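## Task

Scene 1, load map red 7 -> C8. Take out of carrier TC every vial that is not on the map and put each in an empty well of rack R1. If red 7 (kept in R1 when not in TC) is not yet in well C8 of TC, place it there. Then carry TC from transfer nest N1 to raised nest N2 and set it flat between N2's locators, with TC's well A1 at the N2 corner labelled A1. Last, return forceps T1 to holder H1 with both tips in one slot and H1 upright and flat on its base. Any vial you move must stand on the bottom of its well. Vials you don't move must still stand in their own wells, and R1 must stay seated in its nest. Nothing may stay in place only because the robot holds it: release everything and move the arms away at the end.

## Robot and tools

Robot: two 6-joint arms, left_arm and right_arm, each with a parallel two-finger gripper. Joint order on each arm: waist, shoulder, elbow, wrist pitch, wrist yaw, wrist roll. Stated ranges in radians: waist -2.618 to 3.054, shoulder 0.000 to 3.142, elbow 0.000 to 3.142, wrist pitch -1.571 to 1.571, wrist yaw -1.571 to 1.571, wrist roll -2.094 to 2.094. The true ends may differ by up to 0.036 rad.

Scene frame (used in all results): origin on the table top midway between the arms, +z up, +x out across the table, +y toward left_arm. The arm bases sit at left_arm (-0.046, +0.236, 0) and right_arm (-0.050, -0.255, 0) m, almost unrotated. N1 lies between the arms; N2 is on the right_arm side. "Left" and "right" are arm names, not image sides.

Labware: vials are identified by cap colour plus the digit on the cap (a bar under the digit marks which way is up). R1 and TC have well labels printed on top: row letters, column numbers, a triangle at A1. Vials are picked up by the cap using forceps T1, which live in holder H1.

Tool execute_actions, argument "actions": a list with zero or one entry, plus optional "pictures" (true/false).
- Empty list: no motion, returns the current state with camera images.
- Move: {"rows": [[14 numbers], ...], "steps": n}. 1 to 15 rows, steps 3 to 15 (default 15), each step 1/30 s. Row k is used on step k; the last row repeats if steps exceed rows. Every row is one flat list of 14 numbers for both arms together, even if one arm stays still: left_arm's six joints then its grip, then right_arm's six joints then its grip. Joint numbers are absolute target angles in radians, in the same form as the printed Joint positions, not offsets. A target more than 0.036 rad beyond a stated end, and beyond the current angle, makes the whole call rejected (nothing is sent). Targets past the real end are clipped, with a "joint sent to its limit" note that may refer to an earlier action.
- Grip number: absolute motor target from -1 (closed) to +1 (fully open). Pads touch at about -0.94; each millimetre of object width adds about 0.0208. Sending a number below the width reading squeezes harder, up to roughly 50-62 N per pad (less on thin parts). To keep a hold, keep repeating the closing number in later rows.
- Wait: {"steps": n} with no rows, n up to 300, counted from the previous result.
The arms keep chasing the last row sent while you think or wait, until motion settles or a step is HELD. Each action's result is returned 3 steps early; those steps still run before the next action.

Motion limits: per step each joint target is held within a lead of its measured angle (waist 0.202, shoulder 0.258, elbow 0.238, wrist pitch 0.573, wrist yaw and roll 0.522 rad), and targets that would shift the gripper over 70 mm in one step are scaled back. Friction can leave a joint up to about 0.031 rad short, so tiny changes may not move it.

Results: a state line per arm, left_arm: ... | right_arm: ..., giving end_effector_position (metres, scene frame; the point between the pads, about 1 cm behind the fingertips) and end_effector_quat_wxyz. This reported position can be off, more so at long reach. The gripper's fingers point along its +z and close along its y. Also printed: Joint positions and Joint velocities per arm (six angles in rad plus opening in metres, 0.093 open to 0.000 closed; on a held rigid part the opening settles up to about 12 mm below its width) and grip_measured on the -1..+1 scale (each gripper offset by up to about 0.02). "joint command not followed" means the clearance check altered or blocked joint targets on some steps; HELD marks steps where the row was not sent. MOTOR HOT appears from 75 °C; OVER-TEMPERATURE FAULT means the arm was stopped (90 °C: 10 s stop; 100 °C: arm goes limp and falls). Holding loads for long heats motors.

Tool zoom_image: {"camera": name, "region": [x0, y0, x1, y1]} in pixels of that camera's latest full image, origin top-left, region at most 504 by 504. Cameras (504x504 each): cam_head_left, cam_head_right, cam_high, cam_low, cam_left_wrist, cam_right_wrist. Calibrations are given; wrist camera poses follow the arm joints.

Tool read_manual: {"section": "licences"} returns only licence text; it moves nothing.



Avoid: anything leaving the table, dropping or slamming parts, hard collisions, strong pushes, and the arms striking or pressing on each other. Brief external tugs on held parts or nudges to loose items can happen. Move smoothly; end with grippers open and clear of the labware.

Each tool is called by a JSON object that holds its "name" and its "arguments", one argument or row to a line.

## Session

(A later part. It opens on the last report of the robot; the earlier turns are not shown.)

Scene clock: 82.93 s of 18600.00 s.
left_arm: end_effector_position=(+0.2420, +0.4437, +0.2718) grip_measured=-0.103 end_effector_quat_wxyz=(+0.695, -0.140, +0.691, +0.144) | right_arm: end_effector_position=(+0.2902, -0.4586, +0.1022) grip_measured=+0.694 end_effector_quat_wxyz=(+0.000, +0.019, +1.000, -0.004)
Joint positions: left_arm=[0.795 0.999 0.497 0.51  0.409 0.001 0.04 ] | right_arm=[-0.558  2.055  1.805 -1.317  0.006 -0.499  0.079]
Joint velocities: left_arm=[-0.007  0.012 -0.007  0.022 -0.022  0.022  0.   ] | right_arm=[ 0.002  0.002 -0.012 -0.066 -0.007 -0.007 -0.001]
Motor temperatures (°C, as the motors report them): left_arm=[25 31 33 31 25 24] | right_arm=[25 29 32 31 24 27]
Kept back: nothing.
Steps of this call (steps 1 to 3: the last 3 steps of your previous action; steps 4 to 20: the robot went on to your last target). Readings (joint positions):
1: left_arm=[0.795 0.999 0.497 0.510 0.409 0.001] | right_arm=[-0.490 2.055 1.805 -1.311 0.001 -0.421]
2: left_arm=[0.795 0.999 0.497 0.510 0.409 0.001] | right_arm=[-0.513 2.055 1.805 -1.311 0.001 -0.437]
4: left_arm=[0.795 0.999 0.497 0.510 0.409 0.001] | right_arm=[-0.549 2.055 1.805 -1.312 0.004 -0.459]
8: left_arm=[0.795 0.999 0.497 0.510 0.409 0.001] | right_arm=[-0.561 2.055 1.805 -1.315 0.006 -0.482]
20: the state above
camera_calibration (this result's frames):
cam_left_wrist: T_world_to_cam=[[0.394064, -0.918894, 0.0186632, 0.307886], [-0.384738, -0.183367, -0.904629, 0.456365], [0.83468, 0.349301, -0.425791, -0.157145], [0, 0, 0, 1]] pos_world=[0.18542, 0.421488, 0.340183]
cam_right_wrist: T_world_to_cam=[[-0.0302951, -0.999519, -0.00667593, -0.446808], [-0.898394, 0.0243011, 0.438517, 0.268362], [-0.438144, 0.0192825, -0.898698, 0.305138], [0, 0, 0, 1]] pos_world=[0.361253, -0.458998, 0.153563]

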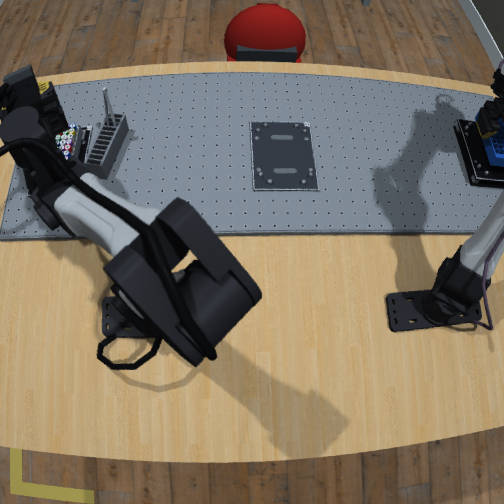

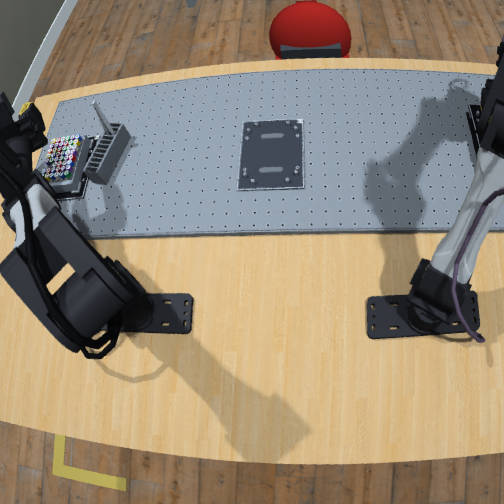

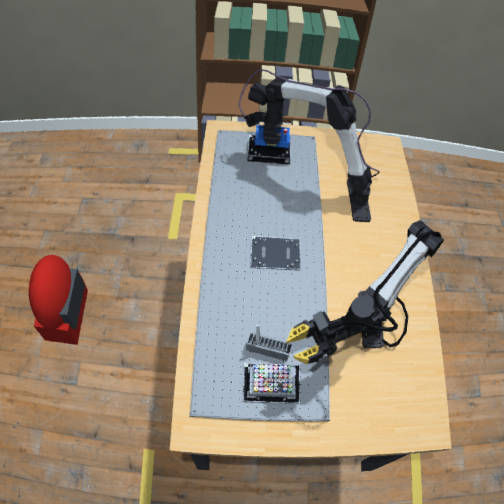

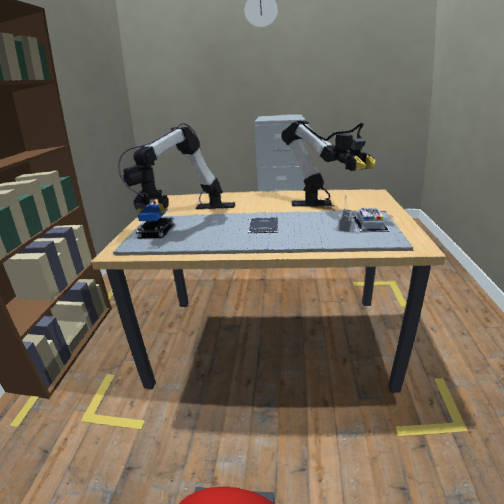

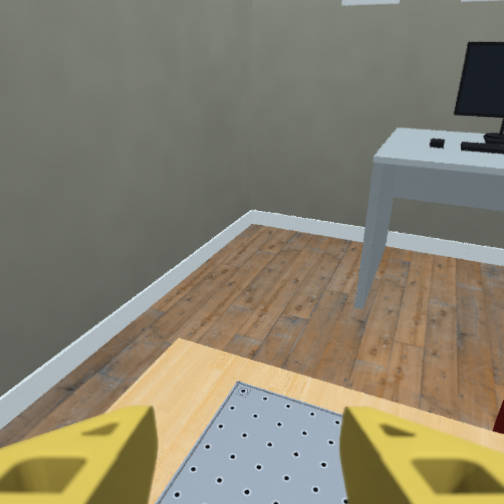

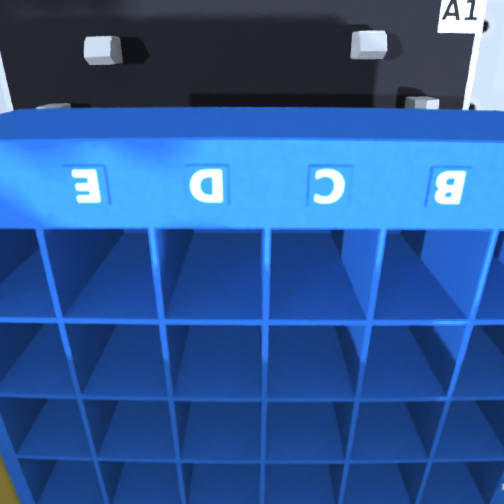

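{"name": "execute_actions", "arguments": {
  "actions": [
    {"rows":[[0.8,1.0,0.5,0.5,0.4,0.005,-0.1,-0.545,2.075,1.79,-1.29,0,-0.515,0.62],[0.8,1.0,0.5,0.5,0.4,0.005,-0.1,-0.540,2.08,1.785,-1.28,0,-0.515,0.62],[0.8,1.0,0.5,0.5,0.4,0.005,-0.1,-0.537,2.085,1.78,-1.27,0,-0.515,0.62],[0.8,1.0,0.5,0.5,0.4,0.005,-0.1,-0.537,2.09,1.775,-1.26,0,-0.515,0.62],[0.8,1.0,0.5,0.5,0.4,0.005,-0.1,-0.537,2.095,1.77,-1.252,0,-0.515,0.62],[0.8,1.0,0.5,0.5,0.4,0.005,-0.1,-0.537,2.10,1.763,-1.246,0,-0.515,0.62],[0.8,1.0,0.5,0.5,0.4,0.005,-0.1,-0.537,2.10,1.757,-1.246,0,-0.515,0.62]],"steps":15}
  ]
}}

{"name": "execute_actions", "arguments": {
  "actions": [
    {"steps":12}
  ],
  "pictures": true
}}

Scene clock: 83.60 s of 18600.00 s.
left_arm: end_effector_position=(+0.2420, +0.4437, +0.2718) grip_measured=-0.103 end_effector_quat_wxyz=(+0.695, -0.140, +0.691, +0.144) | right_arm: end_effector_position=(+0.2944, -0.4549, +0.0815) grip_measured=+0.694 end_effector_quat_wxyz=(-0.009, +0.007, +1.000, +0.001)
Joint positions: left_arm=[0.795 0.999 0.497 0.51  0.409 0.001 0.04 ] | right_arm=[-0.545  2.087  1.771 -1.271  0.006 -0.509  0.079]
Joint velocities: left_arm=[ 0.012 -0.012  0.007 -0.037 -0.007  0.037 -0.   ] | right_arm=[ 0.017  0.051 -0.046 -0.007 -0.022  0.007  0.   ]
Motor temperatures (°C, as the motors report them): left_arm=[25 31 33 31 25 24] | right_arm=[25 29 32 31 24 27]
Steps of this call (steps 1 to 8: the robot went on to your last target; steps 9 to 20: the first 12 steps of this action). Readings (joint positions):
9: left_arm=[0.795 0.999 0.497 0.510 0.409 0.001] | right_arm=[-0.558 2.055 1.805 -1.317 0.006 -0.501]
10: left_arm=[0.795 0.999 0.497 0.510 0.409 0.001] | right_arm=[-0.558 2.055 1.805 -1.315 0.006 -0.503]
12: left_arm=[0.795 0.999 0.497 0.510 0.409 0.001] | right_arm=[-0.554 2.056 1.802 -1.304 0.006 -0.506]
16: left_arm=[0.795 0.999 0.497 0.510 0.409 0.001] | right_arm=[-0.545 2.070 1.784 -1.278 0.006 -0.508]
20: the state above

Scene clock: 84.00 s of 18600.00 s.
left_arm: end_effector_position=(+0.2420, +0.4437, +0.2718) grip_measured=-0.103 end_effector_quat_wxyz=(+0.695, -0.140, +0.691, +0.144) | right_arm: end_effector_position=(+0.2954, -0.4555, +0.0804) grip_measured=+0.694 end_effector_quat_wxyz=(-0.007, +0.006, +1.000, +0.001)
Joint positions: left_arm=[0.795 0.999 0.497 0.51  0.409 0.001 0.04 ] | right_arm=[-0.545  2.089  1.77  -1.264  0.006 -0.51   0.079]
Joint velocities: left_arm=[-0.012  0.017  0.017  0.051 -0.022 -0.007 -0.001] | right_arm=[-0.012  0.002 -0.017  0.022  0.022 -0.022  0.001]
Motor temperatures (°C, as the motors report them): left_arm=[25 31 33 31 25 24] | right_arm=[25 30 32 31 24 27]
Kept back: nothing.
Steps of this call (steps 1 to 3: the last 3 steps of your previous action; steps 4 to 12: the robot went on to your last target). Readings (joint positions):
1: left_arm=[0.795 0.999 0.497 0.510 0.409 0.001] | right_arm=[-0.545 2.089 1.770 -1.270 0.006 -0.510]
2: left_arm=[0.795 0.999 0.497 0.510 0.409 0.001] | right_arm=[-0.545 2.089 1.770 -1.269 0.006 -0.510]
4: left_arm=[0.795 0.999 0.497 0.510 0.409 0.001] | right_arm=[-0.545 2.089 1.770 -1.267 0.006 -0.510]
8: left_arm=[0.795 0.999 0.497 0.510 0.409 0.001] | right_arm=[-0.545 2.089 1.770 -1.265 0.006 -0.510]
12: the state above
camera_calibration (this result's frames):
cam_left_wrist: T_world_to_cam=[[0.394064, -0.918894, 0.0186632, 0.307886], [-0.384738, -0.183367, -0.904629, 0.456365], [0.83468, 0.349301, -0.425791, -0.157145], [0, 0, 0, 1]] pos_world=[0.18542, 0.421488, 0.340183]
cam_right_wrist: T_world_to_cam=[[-0.00566474, -0.999867, -0.0153089, -0.450383], [-0.892297, -0.00185676, 0.451445, 0.267774], [-0.451413, 0.0162174, -0.892168, 0.289844], [0, 0, 0, 1]] pos_world=[0.367222, -0.454526, 0.130809]

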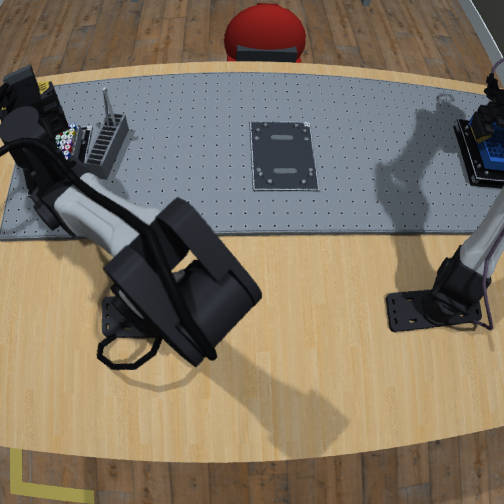

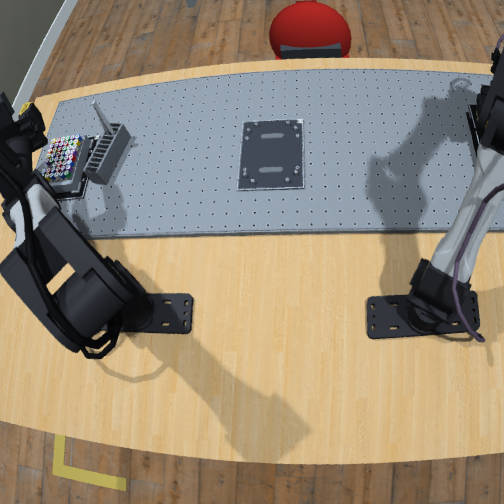

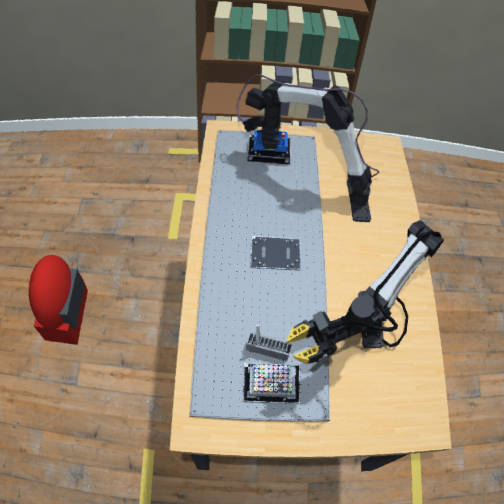

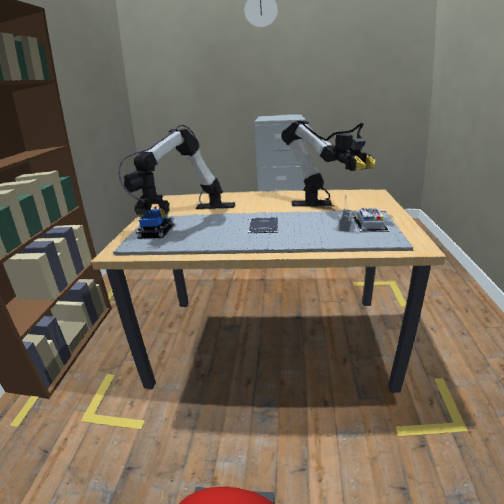

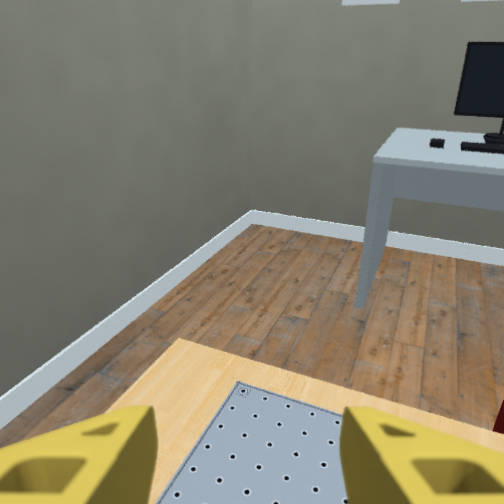

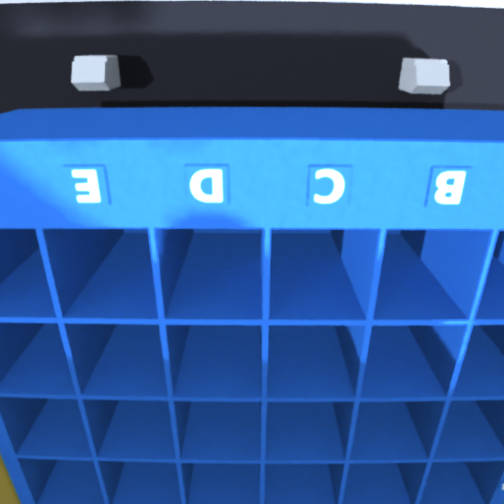

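{"name": "execute_actions", "arguments": {
  "actions": [
    {"rows":[[0.8,1.0,0.5,0.5,0.4,0.005,-0.1,-0.537,2.10,1.757,-1.236,-0.008,-0.505,0.62],[0.8,1.0,0.5,0.5,0.4,0.005,-0.1,-0.537,2.10,1.757,-1.236,-0.008,-0.505,0.62],[0.8,1.0,0.5,0.5,0.4,0.005,-0.1,-0.537,2.10,1.757,-1.236,-0.008,-0.505,0.62],[0.8,1.0,0.5,0.5,0.4,0.005,-0.1,-0.537,2.10,1.757,-1.236,-0.008,-0.505,0.62],[0.8,1.0,0.5,0.5,0.4,0.005,-0.1,-0.537,2.10,1.757,-1.232,-0.008,-0.505,0.62],[0.8,1.0,0.5,0.5,0.4,0.005,-0.1,-0.537,2.10,1.753,-1.228,-0.008,-0.505,0.62],[0.8,1.0,0.5,0.5,0.4,0.005,-0.1,-0.537,2.10,1.749,-1.224,-0.008,-0.505,0.62],[0.8,1.0,0.5,0.5,0.4,0.005,-0.1,-0.537,2.10,1.745,-1.22,-0.008,-0.505,0.62],[0.8,1.0,0.5,0.5,0.4,0.005,-0.1,-0.537,2.10,1.741,-1.216,-0.008,-0.505,0.62],[0.8,1.0,0.5,0.5,0.4,0.005,-0.1,-0.537,2.10,1.737,-1.216,-0.008,-0.505,0.62],[0.8,1.0,0.5,0.5,0.4,0.005,-0.1,-0.537,2.10,1.733,-1.216,-0.008,-0.505,0.62]],"steps":15}
  ]
}}

{"name": "execute_actions", "arguments": {
  "actions": [
    {"steps":12}
  ],
  "pictures": true
}}

Scene clock: 84.73 s of 18600.00 s.
left_arm: end_effector_position=(+0.2420, +0.4437, +0.2718) grip_measured=-0.103 end_effector_quat_wxyz=(+0.695, -0.140, +0.691, +0.144) | right_arm: end_effector_position=(+0.2986, -0.4563, +0.0772) grip_measured=+0.694 end_effector_quat_wxyz=(+0.000, +0.007, +1.000, -0.001)
Joint positions: left_arm=[0.795 0.999 0.497 0.51  0.409 0.001 0.04 ] | right_arm=[-0.545  2.089  1.757 -1.237  0.001 -0.51   0.079]
Joint velocities: left_arm=[ 0.012  0.007 -0.002  0.066 -0.022  0.022 -0.   ] | right_arm=[-0.007 -0.017 -0.129  0.022 -0.066 -0.022 -0.   ]
Motor temperatures (°C, as the motors report them): left_arm=[25 31 33 31 25 24] | right_arm=[25 30 32 30 24 27]
Steps of this call (steps 1 to 10: the robot went on to your last target; steps 11 to 22: the first 12 steps of this action). Readings (joint positions):
11: left_arm=[0.795 0.999 0.497 0.510 0.409 0.001] | right_arm=[-0.545 2.089 1.770 -1.263 0.006 -0.510]
12: left_arm=[0.795 0.999 0.497 0.510 0.409 0.001] | right_arm=[-0.545 2.089 1.770 -1.262 0.004 -0.510]
14: left_arm=[0.795 0.999 0.497 0.510 0.409 0.001] | right_arm=[-0.545 2.089 1.770 -1.258 0.003 -0.510]
18: left_arm=[0.795 0.999 0.497 0.510 0.409 0.001] | right_arm=[-0.545 2.089 1.770 -1.251 0.001 -0.510]
22: the state above

Scene clock: 85.13 s of 18600.00 s.
left_arm: end_effector_position=(+0.2420, +0.4437, +0.2718) grip_measured=-0.103 end_effector_quat_wxyz=(+0.695, -0.140, +0.691, +0.144) | right_arm: end_effector_position=(+0.2974, -0.4555, +0.0752) grip_measured=+0.694 end_effector_quat_wxyz=(-0.002, +0.007, +1.000, +0.001)
Joint positions: left_arm=[0.795 0.999 0.497 0.51  0.409 0.001 0.04 ] | right_arm=[-0.545  2.089  1.749 -1.234  0.    -0.51   0.079]
Joint velocities: left_arm=[ 0.002 -0.017 -0.002  0.007 -0.037 -0.007  0.   ] | right_arm=[-0.017  0.007 -0.002  0.051 -0.007 -0.022  0.   ]
Motor temperatures (°C, as the motors report them): left_arm=[25 31 33 32 25 24] | right_arm=[25 30 32 30 24 27]
Kept back: nothing.
Steps of this call (steps 1 to 3: the last 3 steps of your previous action; steps 4 to 12: the robot went on to your last target). Readings (joint positions):
1: left_arm=[0.795 0.999 0.497 0.510 0.409 0.001] | right_arm=[-0.545 2.089 1.753 -1.237 0.000 -0.510]
2: left_arm=[0.795 0.999 0.497 0.510 0.409 0.001] | right_arm=[-0.545 2.089 1.750 -1.237 0.000 -0.510]
4: left_arm=[0.795 0.999 0.497 0.510 0.409 0.001] | right_arm=[-0.545 2.089 1.749 -1.237 0.000 -0.510]
8: left_arm=[0.795 0.999 0.497 0.510 0.409 0.001] | right_arm=[-0.545 2.089 1.749 -1.235 0.000 -0.510]
12: the state above
camera_calibration (this result's frames):
cam_left_wrist: T_world_to_cam=[[0.394064, -0.918894, 0.0186632, 0.307886], [-0.384738, -0.183367, -0.904629, 0.456365], [0.83468, 0.349301, -0.425791, -0.157145], [0, 0, 0, 1]] pos_world=[0.18542, 0.421488, 0.340183]
cam_right_wrist: T_world_to_cam=[[-0.00592734, -0.999858, -0.0157518, -0.450374], [-0.897116, -0.00164173, 0.441791, 0.274198], [-0.441754, 0.0167499, -0.89698, 0.283753], [0, 0, 0, 1]] pos_world=[0.368667, -0.454613, 0.126288]

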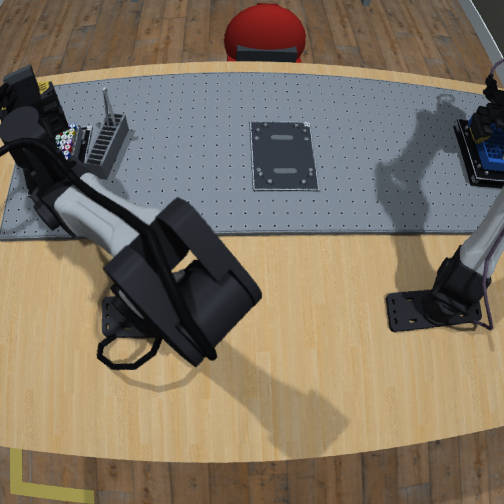

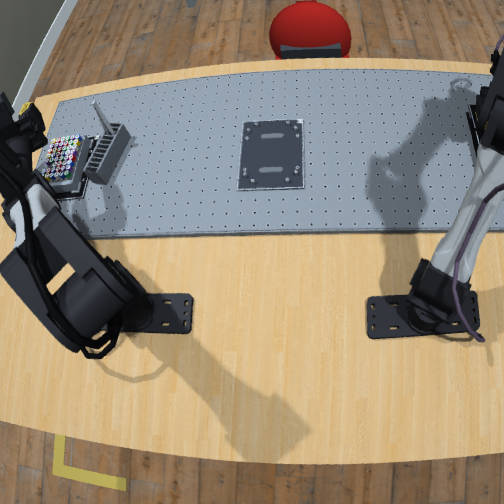

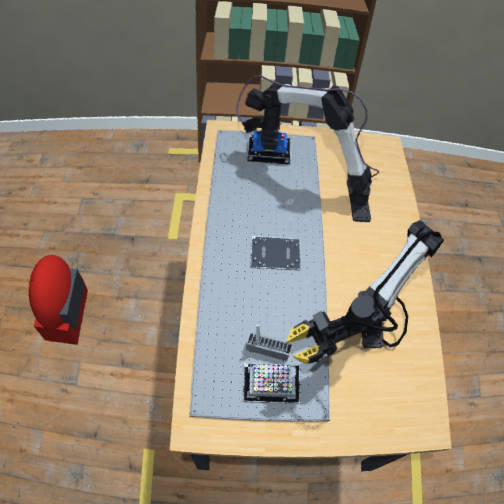

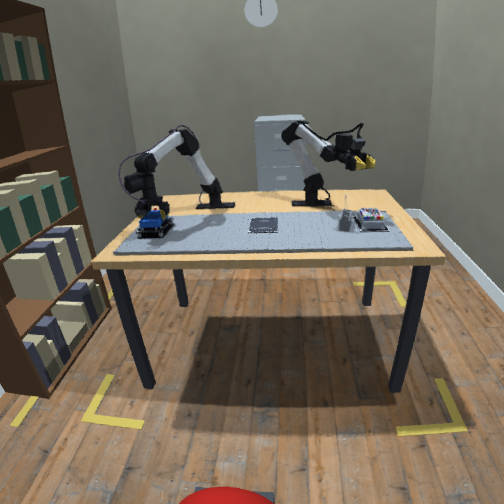

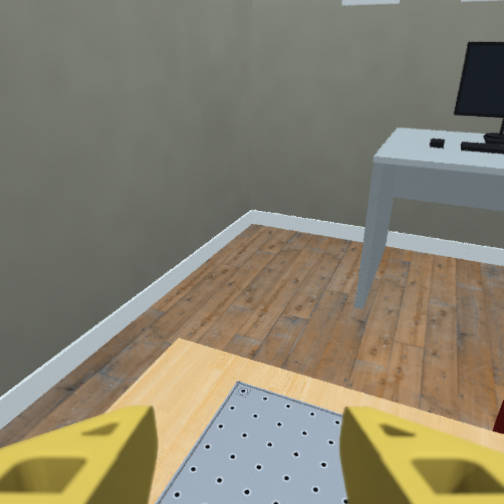

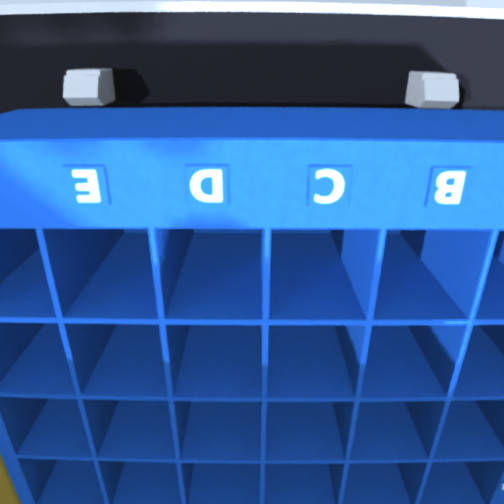

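{"name": "execute_actions", "arguments": {
  "actions": [
    {"rows":[[0.8,1.0,0.5,0.5,0.4,0.005,-0.1,-0.537,2.10,1.730,-1.216,-0.008,-0.498,0.62],[0.8,1.0,0.5,0.5,0.4,0.005,-0.1,-0.537,2.10,1.727,-1.214,-0.008,-0.498,0.62],[0.8,1.0,0.5,0.5,0.4,0.005,-0.1,-0.537,2.10,1.724,-1.211,-0.008,-0.498,0.62],[0.8,1.0,0.5,0.5,0.4,0.005,-0.1,-0.537,2.10,1.721,-1.208,-0.008,-0.498,0.62],[0.8,1.0,0.5,0.5,0.4,0.005,-0.1,-0.537,2.10,1.718,-1.205,-0.008,-0.498,0.62],[0.8,1.0,0.5,0.5,0.4,0.005,-0.1,-0.537,2.10,1.715,-1.202,-0.008,-0.498,0.62],[0.8,1.0,0.5,0.5,0.4,0.005,-0.1,-0.537,2.10,1.712,-1.199,-0.008,-0.498,0.62],[0.8,1.0,0.5,0.5,0.4,0.005,-0.1,-0.537,2.10,1.709,-1.196,-0.008,-0.498,0.62],[0.8,1.0,0.5,0.5,0.4,0.005,-0.1,-0.537,2.10,1.706,-1.193,-0.008,-0.498,0.62],[0.8,1.0,0.5,0.5,0.4,0.005,-0.1,-0.537,2.10,1.703,-1.19,-0.008,-0.498,0.62],[0.8,1.0,0.5,0.5,0.4,0.005,-0.1,-0.537,2.10,1.70,-1.187,-0.008,-0.498,0.62],[0.8,1.0,0.5,0.5,0.4,0.005,-0.1,-0.537,2.10,1.699,-1.184,-0.008,-0.498,0.62],[0.8,1.0,0.5,0.5,0.4,0.005,-0.1,-0.537,2.10,1.699,-1.182,-0.008,-0.498,0.62]],"steps":15}
  ]
}}

{"name": "execute_actions", "arguments": {
  "actions": [
    {"steps":12}
  ],
  "pictures": true
}}

Scene clock: 85.83 s of 18600.00 s.
left_arm: end_effector_position=(+0.2420, +0.4437, +0.2718) grip_measured=-0.103 end_effector_quat_wxyz=(+0.695, -0.140, +0.691, +0.144) | right_arm: end_effector_position=(+0.2966, -0.4547, +0.0685) grip_measured=+0.694 end_effector_quat_wxyz=(-0.002, +0.010, +1.000, +0.002)
Joint positions: left_arm=[0.795 0.999 0.497 0.51  0.409 0.001 0.04 ] | right_arm=[-0.545  2.089  1.722 -1.209 -0.001 -0.503  0.079]
Joint velocities: left_arm=[ 0.007  0.002 -0.012 -0.007  0.037  0.095  0.   ] | right_arm=[-0.022 -0.012 -0.095  0.095 -0.051 -0.125  0.001]
Motor temperatures (°C, as the motors report them): left_arm=[25 31 33 32 25 24] | right_arm=[25 30 32 30 24 27]
Steps of this call (steps 1 to 9: the robot went on to your last target; steps 10 to 21: the first 12 steps of this action). Readings (joint positions):
10: left_arm=[0.795 0.999 0.497 0.510 0.409 0.001] | right_arm=[-0.545 2.089 1.749 -1.234 0.000 -0.509]
11: left_arm=[0.795 0.999 0.497 0.510 0.409 0.001] | right_arm=[-0.545 2.089 1.749 -1.234 -0.000 -0.508]
13: left_arm=[0.795 0.999 0.497 0.510 0.409 0.001] | right_arm=[-0.545 2.089 1.747 -1.231 -0.000 -0.506]
17: left_arm=[0.795 0.999 0.497 0.510 0.409 0.001] | right_arm=[-0.545 2.089 1.732 -1.222 -0.000 -0.504]
21: the state above

Scene clock: 86.23 s of 18600.00 s.
left_arm: end_effector_position=(+0.2420, +0.4437, +0.2718) grip_measured=-0.103 end_effector_quat_wxyz=(+0.695, -0.140, +0.691, +0.144) | right_arm: end_effector_position=(+0.2971, -0.4549, +0.0670) grip_measured=+0.694 end_effector_quat_wxyz=(-0.001, +0.010, +1.000, +0.001)
Joint positions: left_arm=[0.795 0.999 0.497 0.51  0.409 0.001 0.04 ] | right_arm=[-0.545  2.089  1.716 -1.2   -0.002 -0.503  0.079]
Joint velocities: left_arm=[-0.007  0.007 -0.002  0.037  0.022 -0.007 -0.001] | right_arm=[-0.017  0.007 -0.002 -0.081  0.007  0.007 -0.001]
Motor temperatures (°C, as the motors report them): left_arm=[25 31 34 32 25 24] | right_arm=[25 30 32 30 24 27]
Kept back: nothing.
Steps of this call (steps 1 to 3: the last 3 steps of your previous action; steps 4 to 12: the robot went on to your last target). Readings (joint positions):
1: left_arm=[0.795 0.999 0.497 0.510 0.409 0.001] | right_arm=[-0.545 2.089 1.719 -1.206 -0.002 -0.503]
2: left_arm=[0.795 0.999 0.497 0.510 0.409 0.001] | right_arm=[-0.545 2.089 1.718 -1.204 -0.002 -0.503]
4: left_arm=[0.795 0.999 0.497 0.510 0.409 0.001] | right_arm=[-0.545 2.089 1.716 -1.203 -0.002 -0.503]
8: left_arm=[0.795 0.999 0.497 0.510 0.409 0.001] | right_arm=[-0.545 2.089 1.716 -1.201 -0.002 -0.503]
12: the state above
camera_calibration (this result's frames):
cam_left_wrist: T_world_to_cam=[[0.394064, -0.918894, 0.0186632, 0.307886], [-0.384738, -0.183367, -0.904629, 0.456365], [0.83468, 0.349301, -0.425791, -0.157145], [0, 0, 0, 1]] pos_world=[0.18542, 0.421488, 0.340183]
cam_right_wrist: T_world_to_cam=[[-0.0131412, -0.999769, -0.0169787, -0.447613], [-0.898186, 0.00434052, 0.439595, 0.280695], [-0.43942, 0.0210269, -0.898036, 0.277641], [0, 0, 0, 1]] pos_world=[0.368235, -0.454567, 0.118339]

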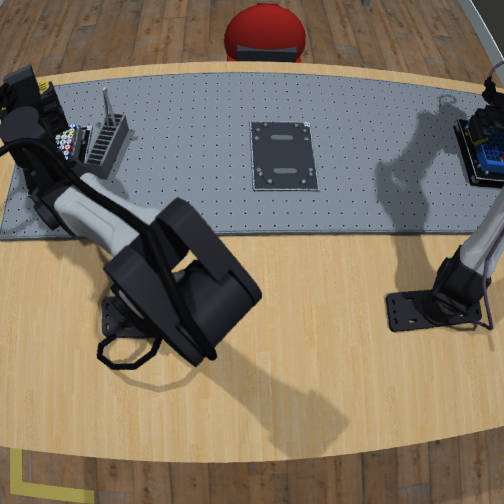

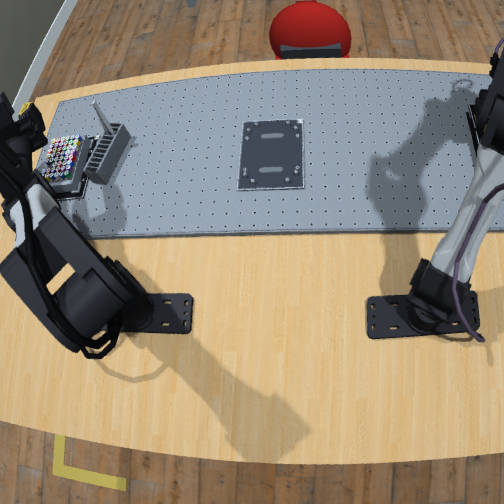

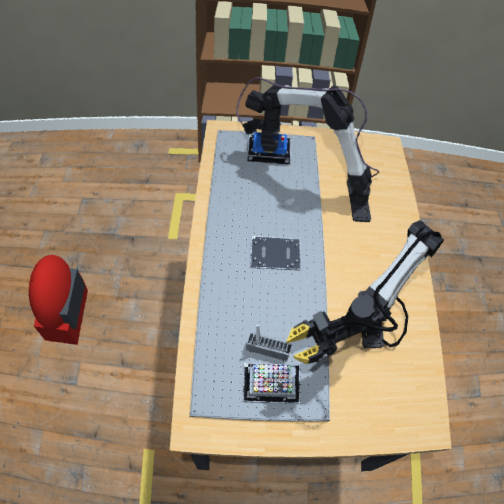

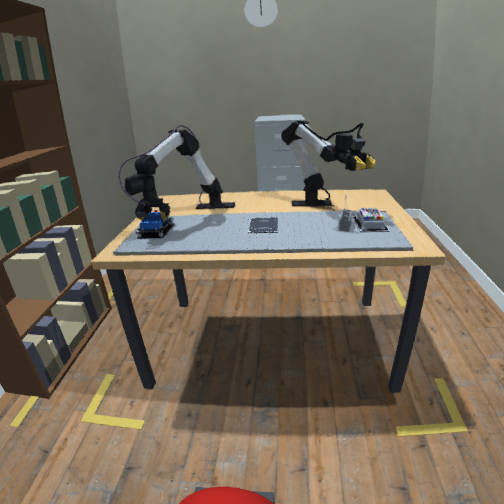

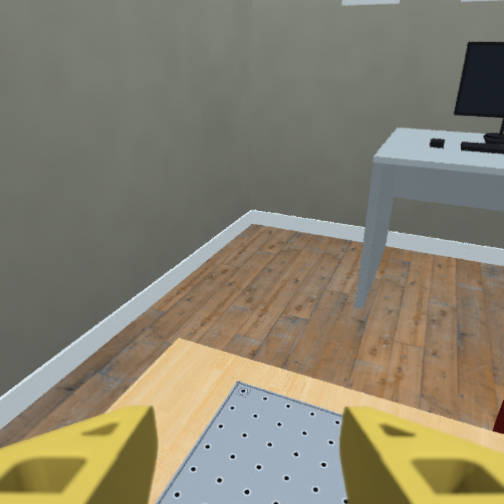

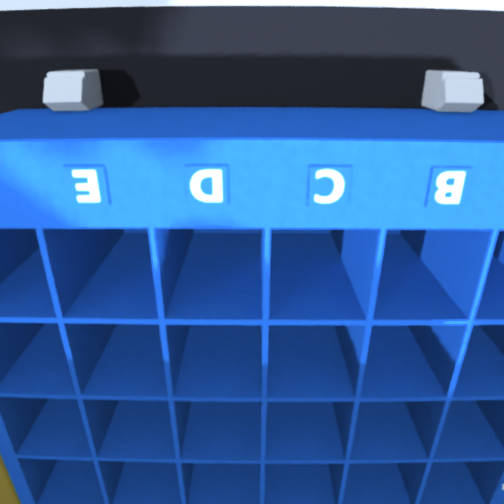

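~2 mm more, release, lift.

{"name": "execute_actions", "arguments": {
  "actions": [
    {"rows":[[0.8,1.0,0.5,0.5,0.4,0.005,-0.1,-0.537,2.10,1.695,-1.18,-0.008,-0.498,0.62],[0.8,1.0,0.5,0.5,0.4,0.005,-0.1,-0.537,2.10,1.692,-1.177,-0.008,-0.498,0.62],[0.8,1.0,0.5,0.5,0.4,0.005,-0.1,-0.537,2.10,1.692,-1.177,-0.008,-0.498,0.62],[0.8,1.0,0.5,0.5,0.4,0.005,-0.1,-0.537,2.10,1.692,-1.177,-0.008,-0.498,0.62],[0.8,1.0,0.5,0.5,0.4,0.005,-0.1,-0.537,2.10,1.692,-1.177,-0.008,-0.498,0.62],[0.8,1.0,0.5,0.5,0.4,0.005,-0.1,-0.537,2.10,1.692,-1.177,-0.008,-0.498,0.62],[0.8,1.0,0.5,0.5,0.4,0.005,-0.1,-0.537,2.10,1.692,-1.177,-0.008,-0.498,0.62],[0.8,1.0,0.5,0.5,0.4,0.005,-0.1,-0.537,2.10,1.692,-1.177,-0.008,-0.498,0.75],[0.8,1.0,0.5,0.5,0.4,0.005,-0.1,-0.537,2.10,1.692,-1.177,-0.008,-0.498,0.82],[0.8,1.0,0.5,0.5,0.4,0.005,-0.1,-0.537,2.10,1.692,-1.177,-0.008,-0.498,0.9],[0.8,1.0,0.5,0.5,0.4,0.005,-0.1,-0.537,2.10,1.692,-1.177,-0.008,-0.498,1]],"steps":15}
  ]
}}

{"name": "execute_actions", "arguments": {
  "actions": [
    {"rows":[[0.8,1.0,0.5,0.5,0.4,0.005,-0.1,-0.537,2.09,1.72,-1.225,-0.008,-0.498,1],[0.8,1.0,0.5,0.5,0.4,0.005,-0.1,-0.537,2.09,1.727,-1.235,-0.008,-0.498,1],[0.8,1.0,0.5,0.5,0.4,0.005,-0.1,-0.537,2.09,1.735,-1.245,-0.008,-0.498,1],[0.8,1.0,0.5,0.5,0.4,0.005,-0.1,-0.537,2.09,1.745,-1.255,-0.008,-0.498,1],[0.8,1.0,0.5,0.5,0.4,0.005,-0.1,-0.537,2.09,1.755,-1.265,-0.008,-0.498,1],[0.8,1.0,0.5,0.5,0.4,0.005,-0.1,-0.537,2.09,1.765,-1.275,-0.008,-0.498,1],[0.8,1.0,0.5,0.5,0.4,0.005,-0.1,-0.537,2.09,1.775,-1.285,-0.008,-0.498,1],[0.8,1.0,0.5,0.5,0.4,0.005,-0.1,-0.537,2.09,1.785,-1.295,-0.008,-0.498,1],[0.8,1.0,0.5,0.5,0.4,0.005,-0.1,-0.537,2.09,1.795,-1.305,-0.008,-0.498,1],[0.8,1.0,0.5,0.5,0.4,0.005,-0.1,-0.537,2.09,1.805,-1.315,-0.008,-0.498,1],[0.8,1.0,0.5,0.5,0.4,0.005,-0.1,-0.537,2.09,1.815,-1.325,-0.008,-0.498,1],[0.8,1.0,0.5,0.5,0.4,0.005,-0.1,-0.537,2.09,1.825,-1.335,-0.008,-0.498,1],[0.8,1.0,0.5,0.5,0.4,0.005,-0.1,-0.537,2.09,1.84,-1.35,-0.008,-0.498,1],[0.8,1.0,0.5,0.5,0.4,0.005,-0.1,-0.537,2.09,1.86,-1.37,-0.008,-0.498,1],[0.8,1.0,0.5,0.5,0.4,0.005,-0.1,-0.537,2.09,1.88,-1.39,-0.008,-0.498,1]],"steps":15}
  ]
}}

{"name": "execute_actions", "arguments": {
  "actions": [
    {"rows":[[0.8,1.0,0.5,0.5,0.4,0.005,-0.1,-0.537,2.05,1.92,-1.42,-0.008,-0.498,1],[0.8,1.0,0.5,0.5,0.4,0.005,-0.1,-0.537,2.0,1.95,-1.45,-0.008,-0.498,1],[0.8,1.0,0.5,0.5,0.4,0.005,-0.1,-0.537,1.95,1.97,-1.5,-0.008,-0.498,1]],"steps":15}
  ],
  "pictures": true
}}

Scene clock: 87.07 s of 18600.00 s.
left_arm: end_effector_position=(+0.2420, +0.4437, +0.2718) grip_measured=-0.103 end_effector_quat_wxyz=(+0.695, -0.140, +0.691, +0.144) | right_arm: end_effector_position=(+0.2976, -0.4552, +0.0670) grip_measured=+0.995 end_effector_quat_wxyz=(+0.000, +0.010, +1.000, +0.001)
Joint positions: left_arm=[0.795 0.999 0.497 0.51  0.409 0.001 0.04 ] | right_arm=[-0.545  2.089  1.716 -1.198 -0.002 -0.503  0.093]
Joint velocities: left_arm=[-0.002  0.002 -0.002 -0.007 -0.037 -0.007 -0.001] | right_arm=[-0.012  0.002 -0.007  0.037 -0.022 -0.022  0.028]
Motor temperatures (°C, as the motors report them): left_arm=[25 31 34 32 25 24] | right_arm=[25 30 32 30 24 27]
Steps of this call (steps 1 to 13: the robot went on to your last target; steps 14 to 25: the first 12 steps of this action). Readings (joint positions):
14: left_arm=[0.795 0.999 0.497 0.510 0.409 0.001] | right_arm=[-0.545 2.089 1.716 -1.200 -0.002 -0.503]
15: left_arm=[0.795 0.999 0.497 0.510 0.409 0.001] | right_arm=[-0.545 2.089 1.716 -1.200 -0.002 -0.503]
17: left_arm=[0.795 0.999 0.497 0.510 0.409 0.001] | right_arm=[-0.545 2.089 1.716 -1.200 -0.002 -0.503]
21: left_arm=[0.795 0.999 0.497 0.510 0.409 0.001] | right_arm=[-0.545 2.089 1.716 -1.200 -0.002 -0.503]
25: the state above

Scene clock: 87.57 s of 18600.00 s.
left_arm: end_effector_position=(+0.2420, +0.4437, +0.2718) grip_measured=-0.103 end_effector_quat_wxyz=(+0.695, -0.140, +0.691, +0.144) | right_arm: end_effector_position=(+0.2991, -0.4560, +0.0869) grip_measured=+1.000 end_effector_quat_wxyz=(+0.000, +0.010, +1.000, +0.001)
Joint positions: left_arm=[0.795 0.999 0.497 0.51  0.409 0.001 0.04 ] | right_arm=[-0.545  2.089  1.795 -1.278 -0.002 -0.503  0.093]
Joint velocities: left_arm=[ 0.012  0.002 -0.012  0.051 -0.037 -0.022 -0.   ] | right_arm=[ 0.012  0.002  0.295 -0.271  0.037 -0.007  0.   ]
Motor temperatures (°C, as the motors report them): left_arm=[25 31 34 32 25 24] | right_arm=[25 30 32 30 24 27]
Steps of this call (steps 1 to 3: the last 3 steps of your previous action; steps 4 to 15: the first 12 steps of this action). Readings (joint positions):
4: left_arm=[0.795 0.999 0.497 0.510 0.409 0.001] | right_arm=[-0.545 2.089 1.716 -1.197 -0.002 -0.503]
5: left_arm=[0.795 0.999 0.497 0.510 0.409 0.001] | right_arm=[-0.545 2.089 1.716 -1.200 -0.002 -0.503]
7: left_arm=[0.795 0.999 0.497 0.510 0.409 0.001] | right_arm=[-0.545 2.089 1.718 -1.211 -0.002 -0.503]
11: left_arm=[0.795 0.999 0.497 0.510 0.409 0.001] | right_arm=[-0.545 2.089 1.751 -1.245 -0.002 -0.503]
15: the state above

Scene clock: 88.07 s of 18600.00 s.
left_arm: end_effector_position=(+0.2420, +0.4437, +0.2718) grip_measured=-0.103 end_effector_quat_wxyz=(+0.695, -0.140, +0.691, +0.144) | right_arm: end_effector_position=(+0.2895, -0.4505, +0.1973) grip_measured=+1.000 end_effector_quat_wxyz=(+0.073, +0.010, +0.996, -0.040)
Joint positions: left_arm=[0.795 0.999 0.497 0.51  0.409 0.001 0.04 ] | right_arm=[-0.545  1.919  1.979 -1.463 -0.002 -0.503  0.093]
Joint velocities: left_arm=[-0.007 -0.002 -0.007  0.022  0.007  0.007  0.001] | right_arm=[-0.022  0.12  -0.002 -0.168  0.037  0.007  0.   ]
Motor temperatures (°C, as the motors report them): left_arm=[25 31 34 32 25 24] | right_arm=[25 31 32 30 24 27]
Steps of this call (steps 1 to 3: the last 3 steps of your previous action; steps 4 to 15: the first 12 steps of this action). Readings (joint positions):
4: left_arm=[0.795 0.999 0.497 0.510 0.409 0.001] | right_arm=[-0.545 2.088 1.853 -1.331 -0.002 -0.503]
5: left_arm=[0.795 0.999 0.497 0.510 0.409 0.001] | right_arm=[-0.545 2.083 1.876 -1.350 -0.002 -0.503]
7: left_arm=[0.795 0.999 0.497 0.510 0.409 0.001] | right_arm=[-0.545 2.046 1.914 -1.386 -0.002 -0.503]
11: left_arm=[0.795 0.999 0.497 0.510 0.409 0.001] | right_arm=[-0.545 1.943 1.968 -1.439 -0.002 -0.503]
15: the state above
camera_calibration (this result's frames):
cam_left_wrist: T_world_to_cam=[[0.394064, -0.918894, 0.0186632, 0.307886], [-0.384738, -0.183367, -0.904629, 0.456365], [0.83468, 0.349301, -0.425791, -0.157145], [0, 0, 0, 1]] pos_world=[0.18542, 0.421488, 0.340183]
cam_right_wrist: T_world_to_cam=[[-0.0167549, -0.997686, 0.0658947, -0.455462], [-0.952907, 0.035892, 0.301133, 0.273926], [-0.302801, -0.0577461, -0.951303, 0.326631], [0, 0, 0, 1]] pos_world=[0.352299, -0.445378, 0.25825]

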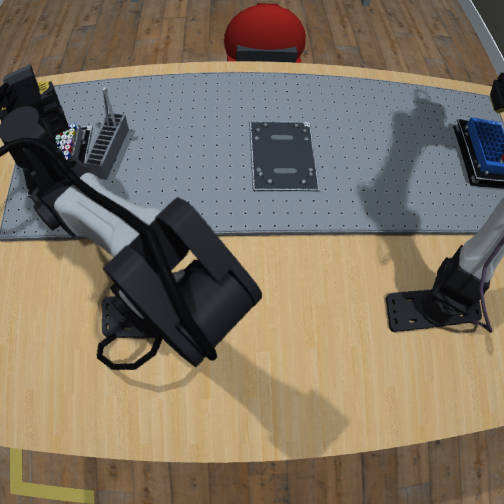

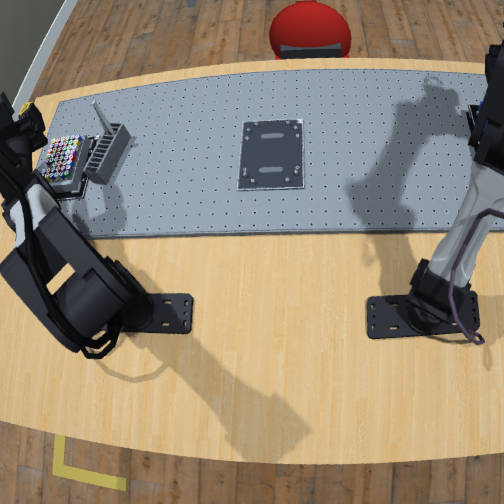

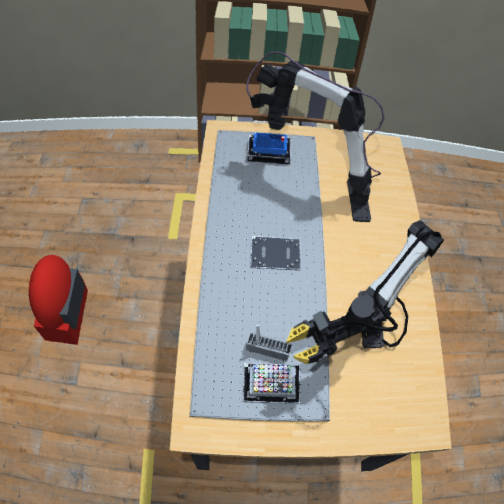

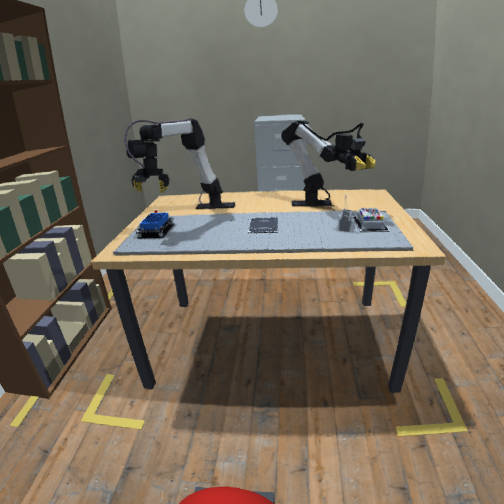

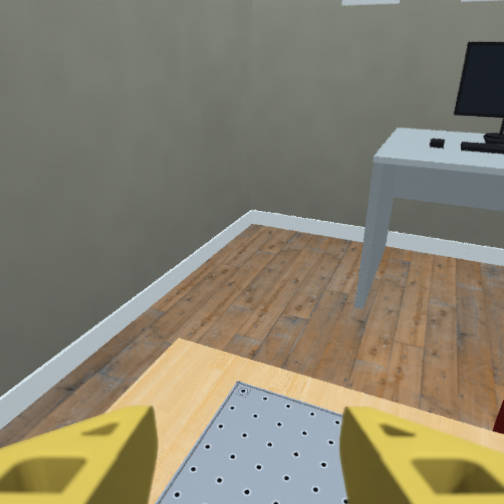

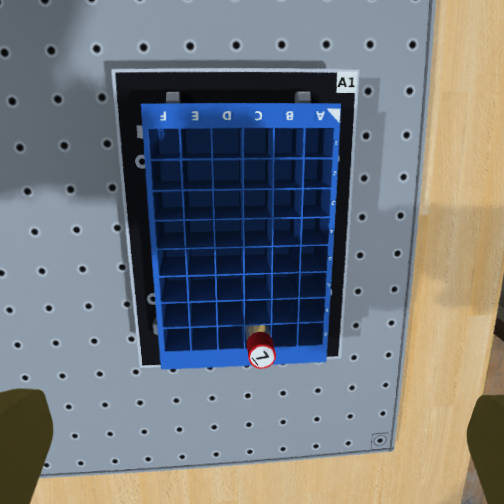

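{"name": "finished_scene", "arguments": {
  "scene": 1
}}

The scene is finished: the task was done.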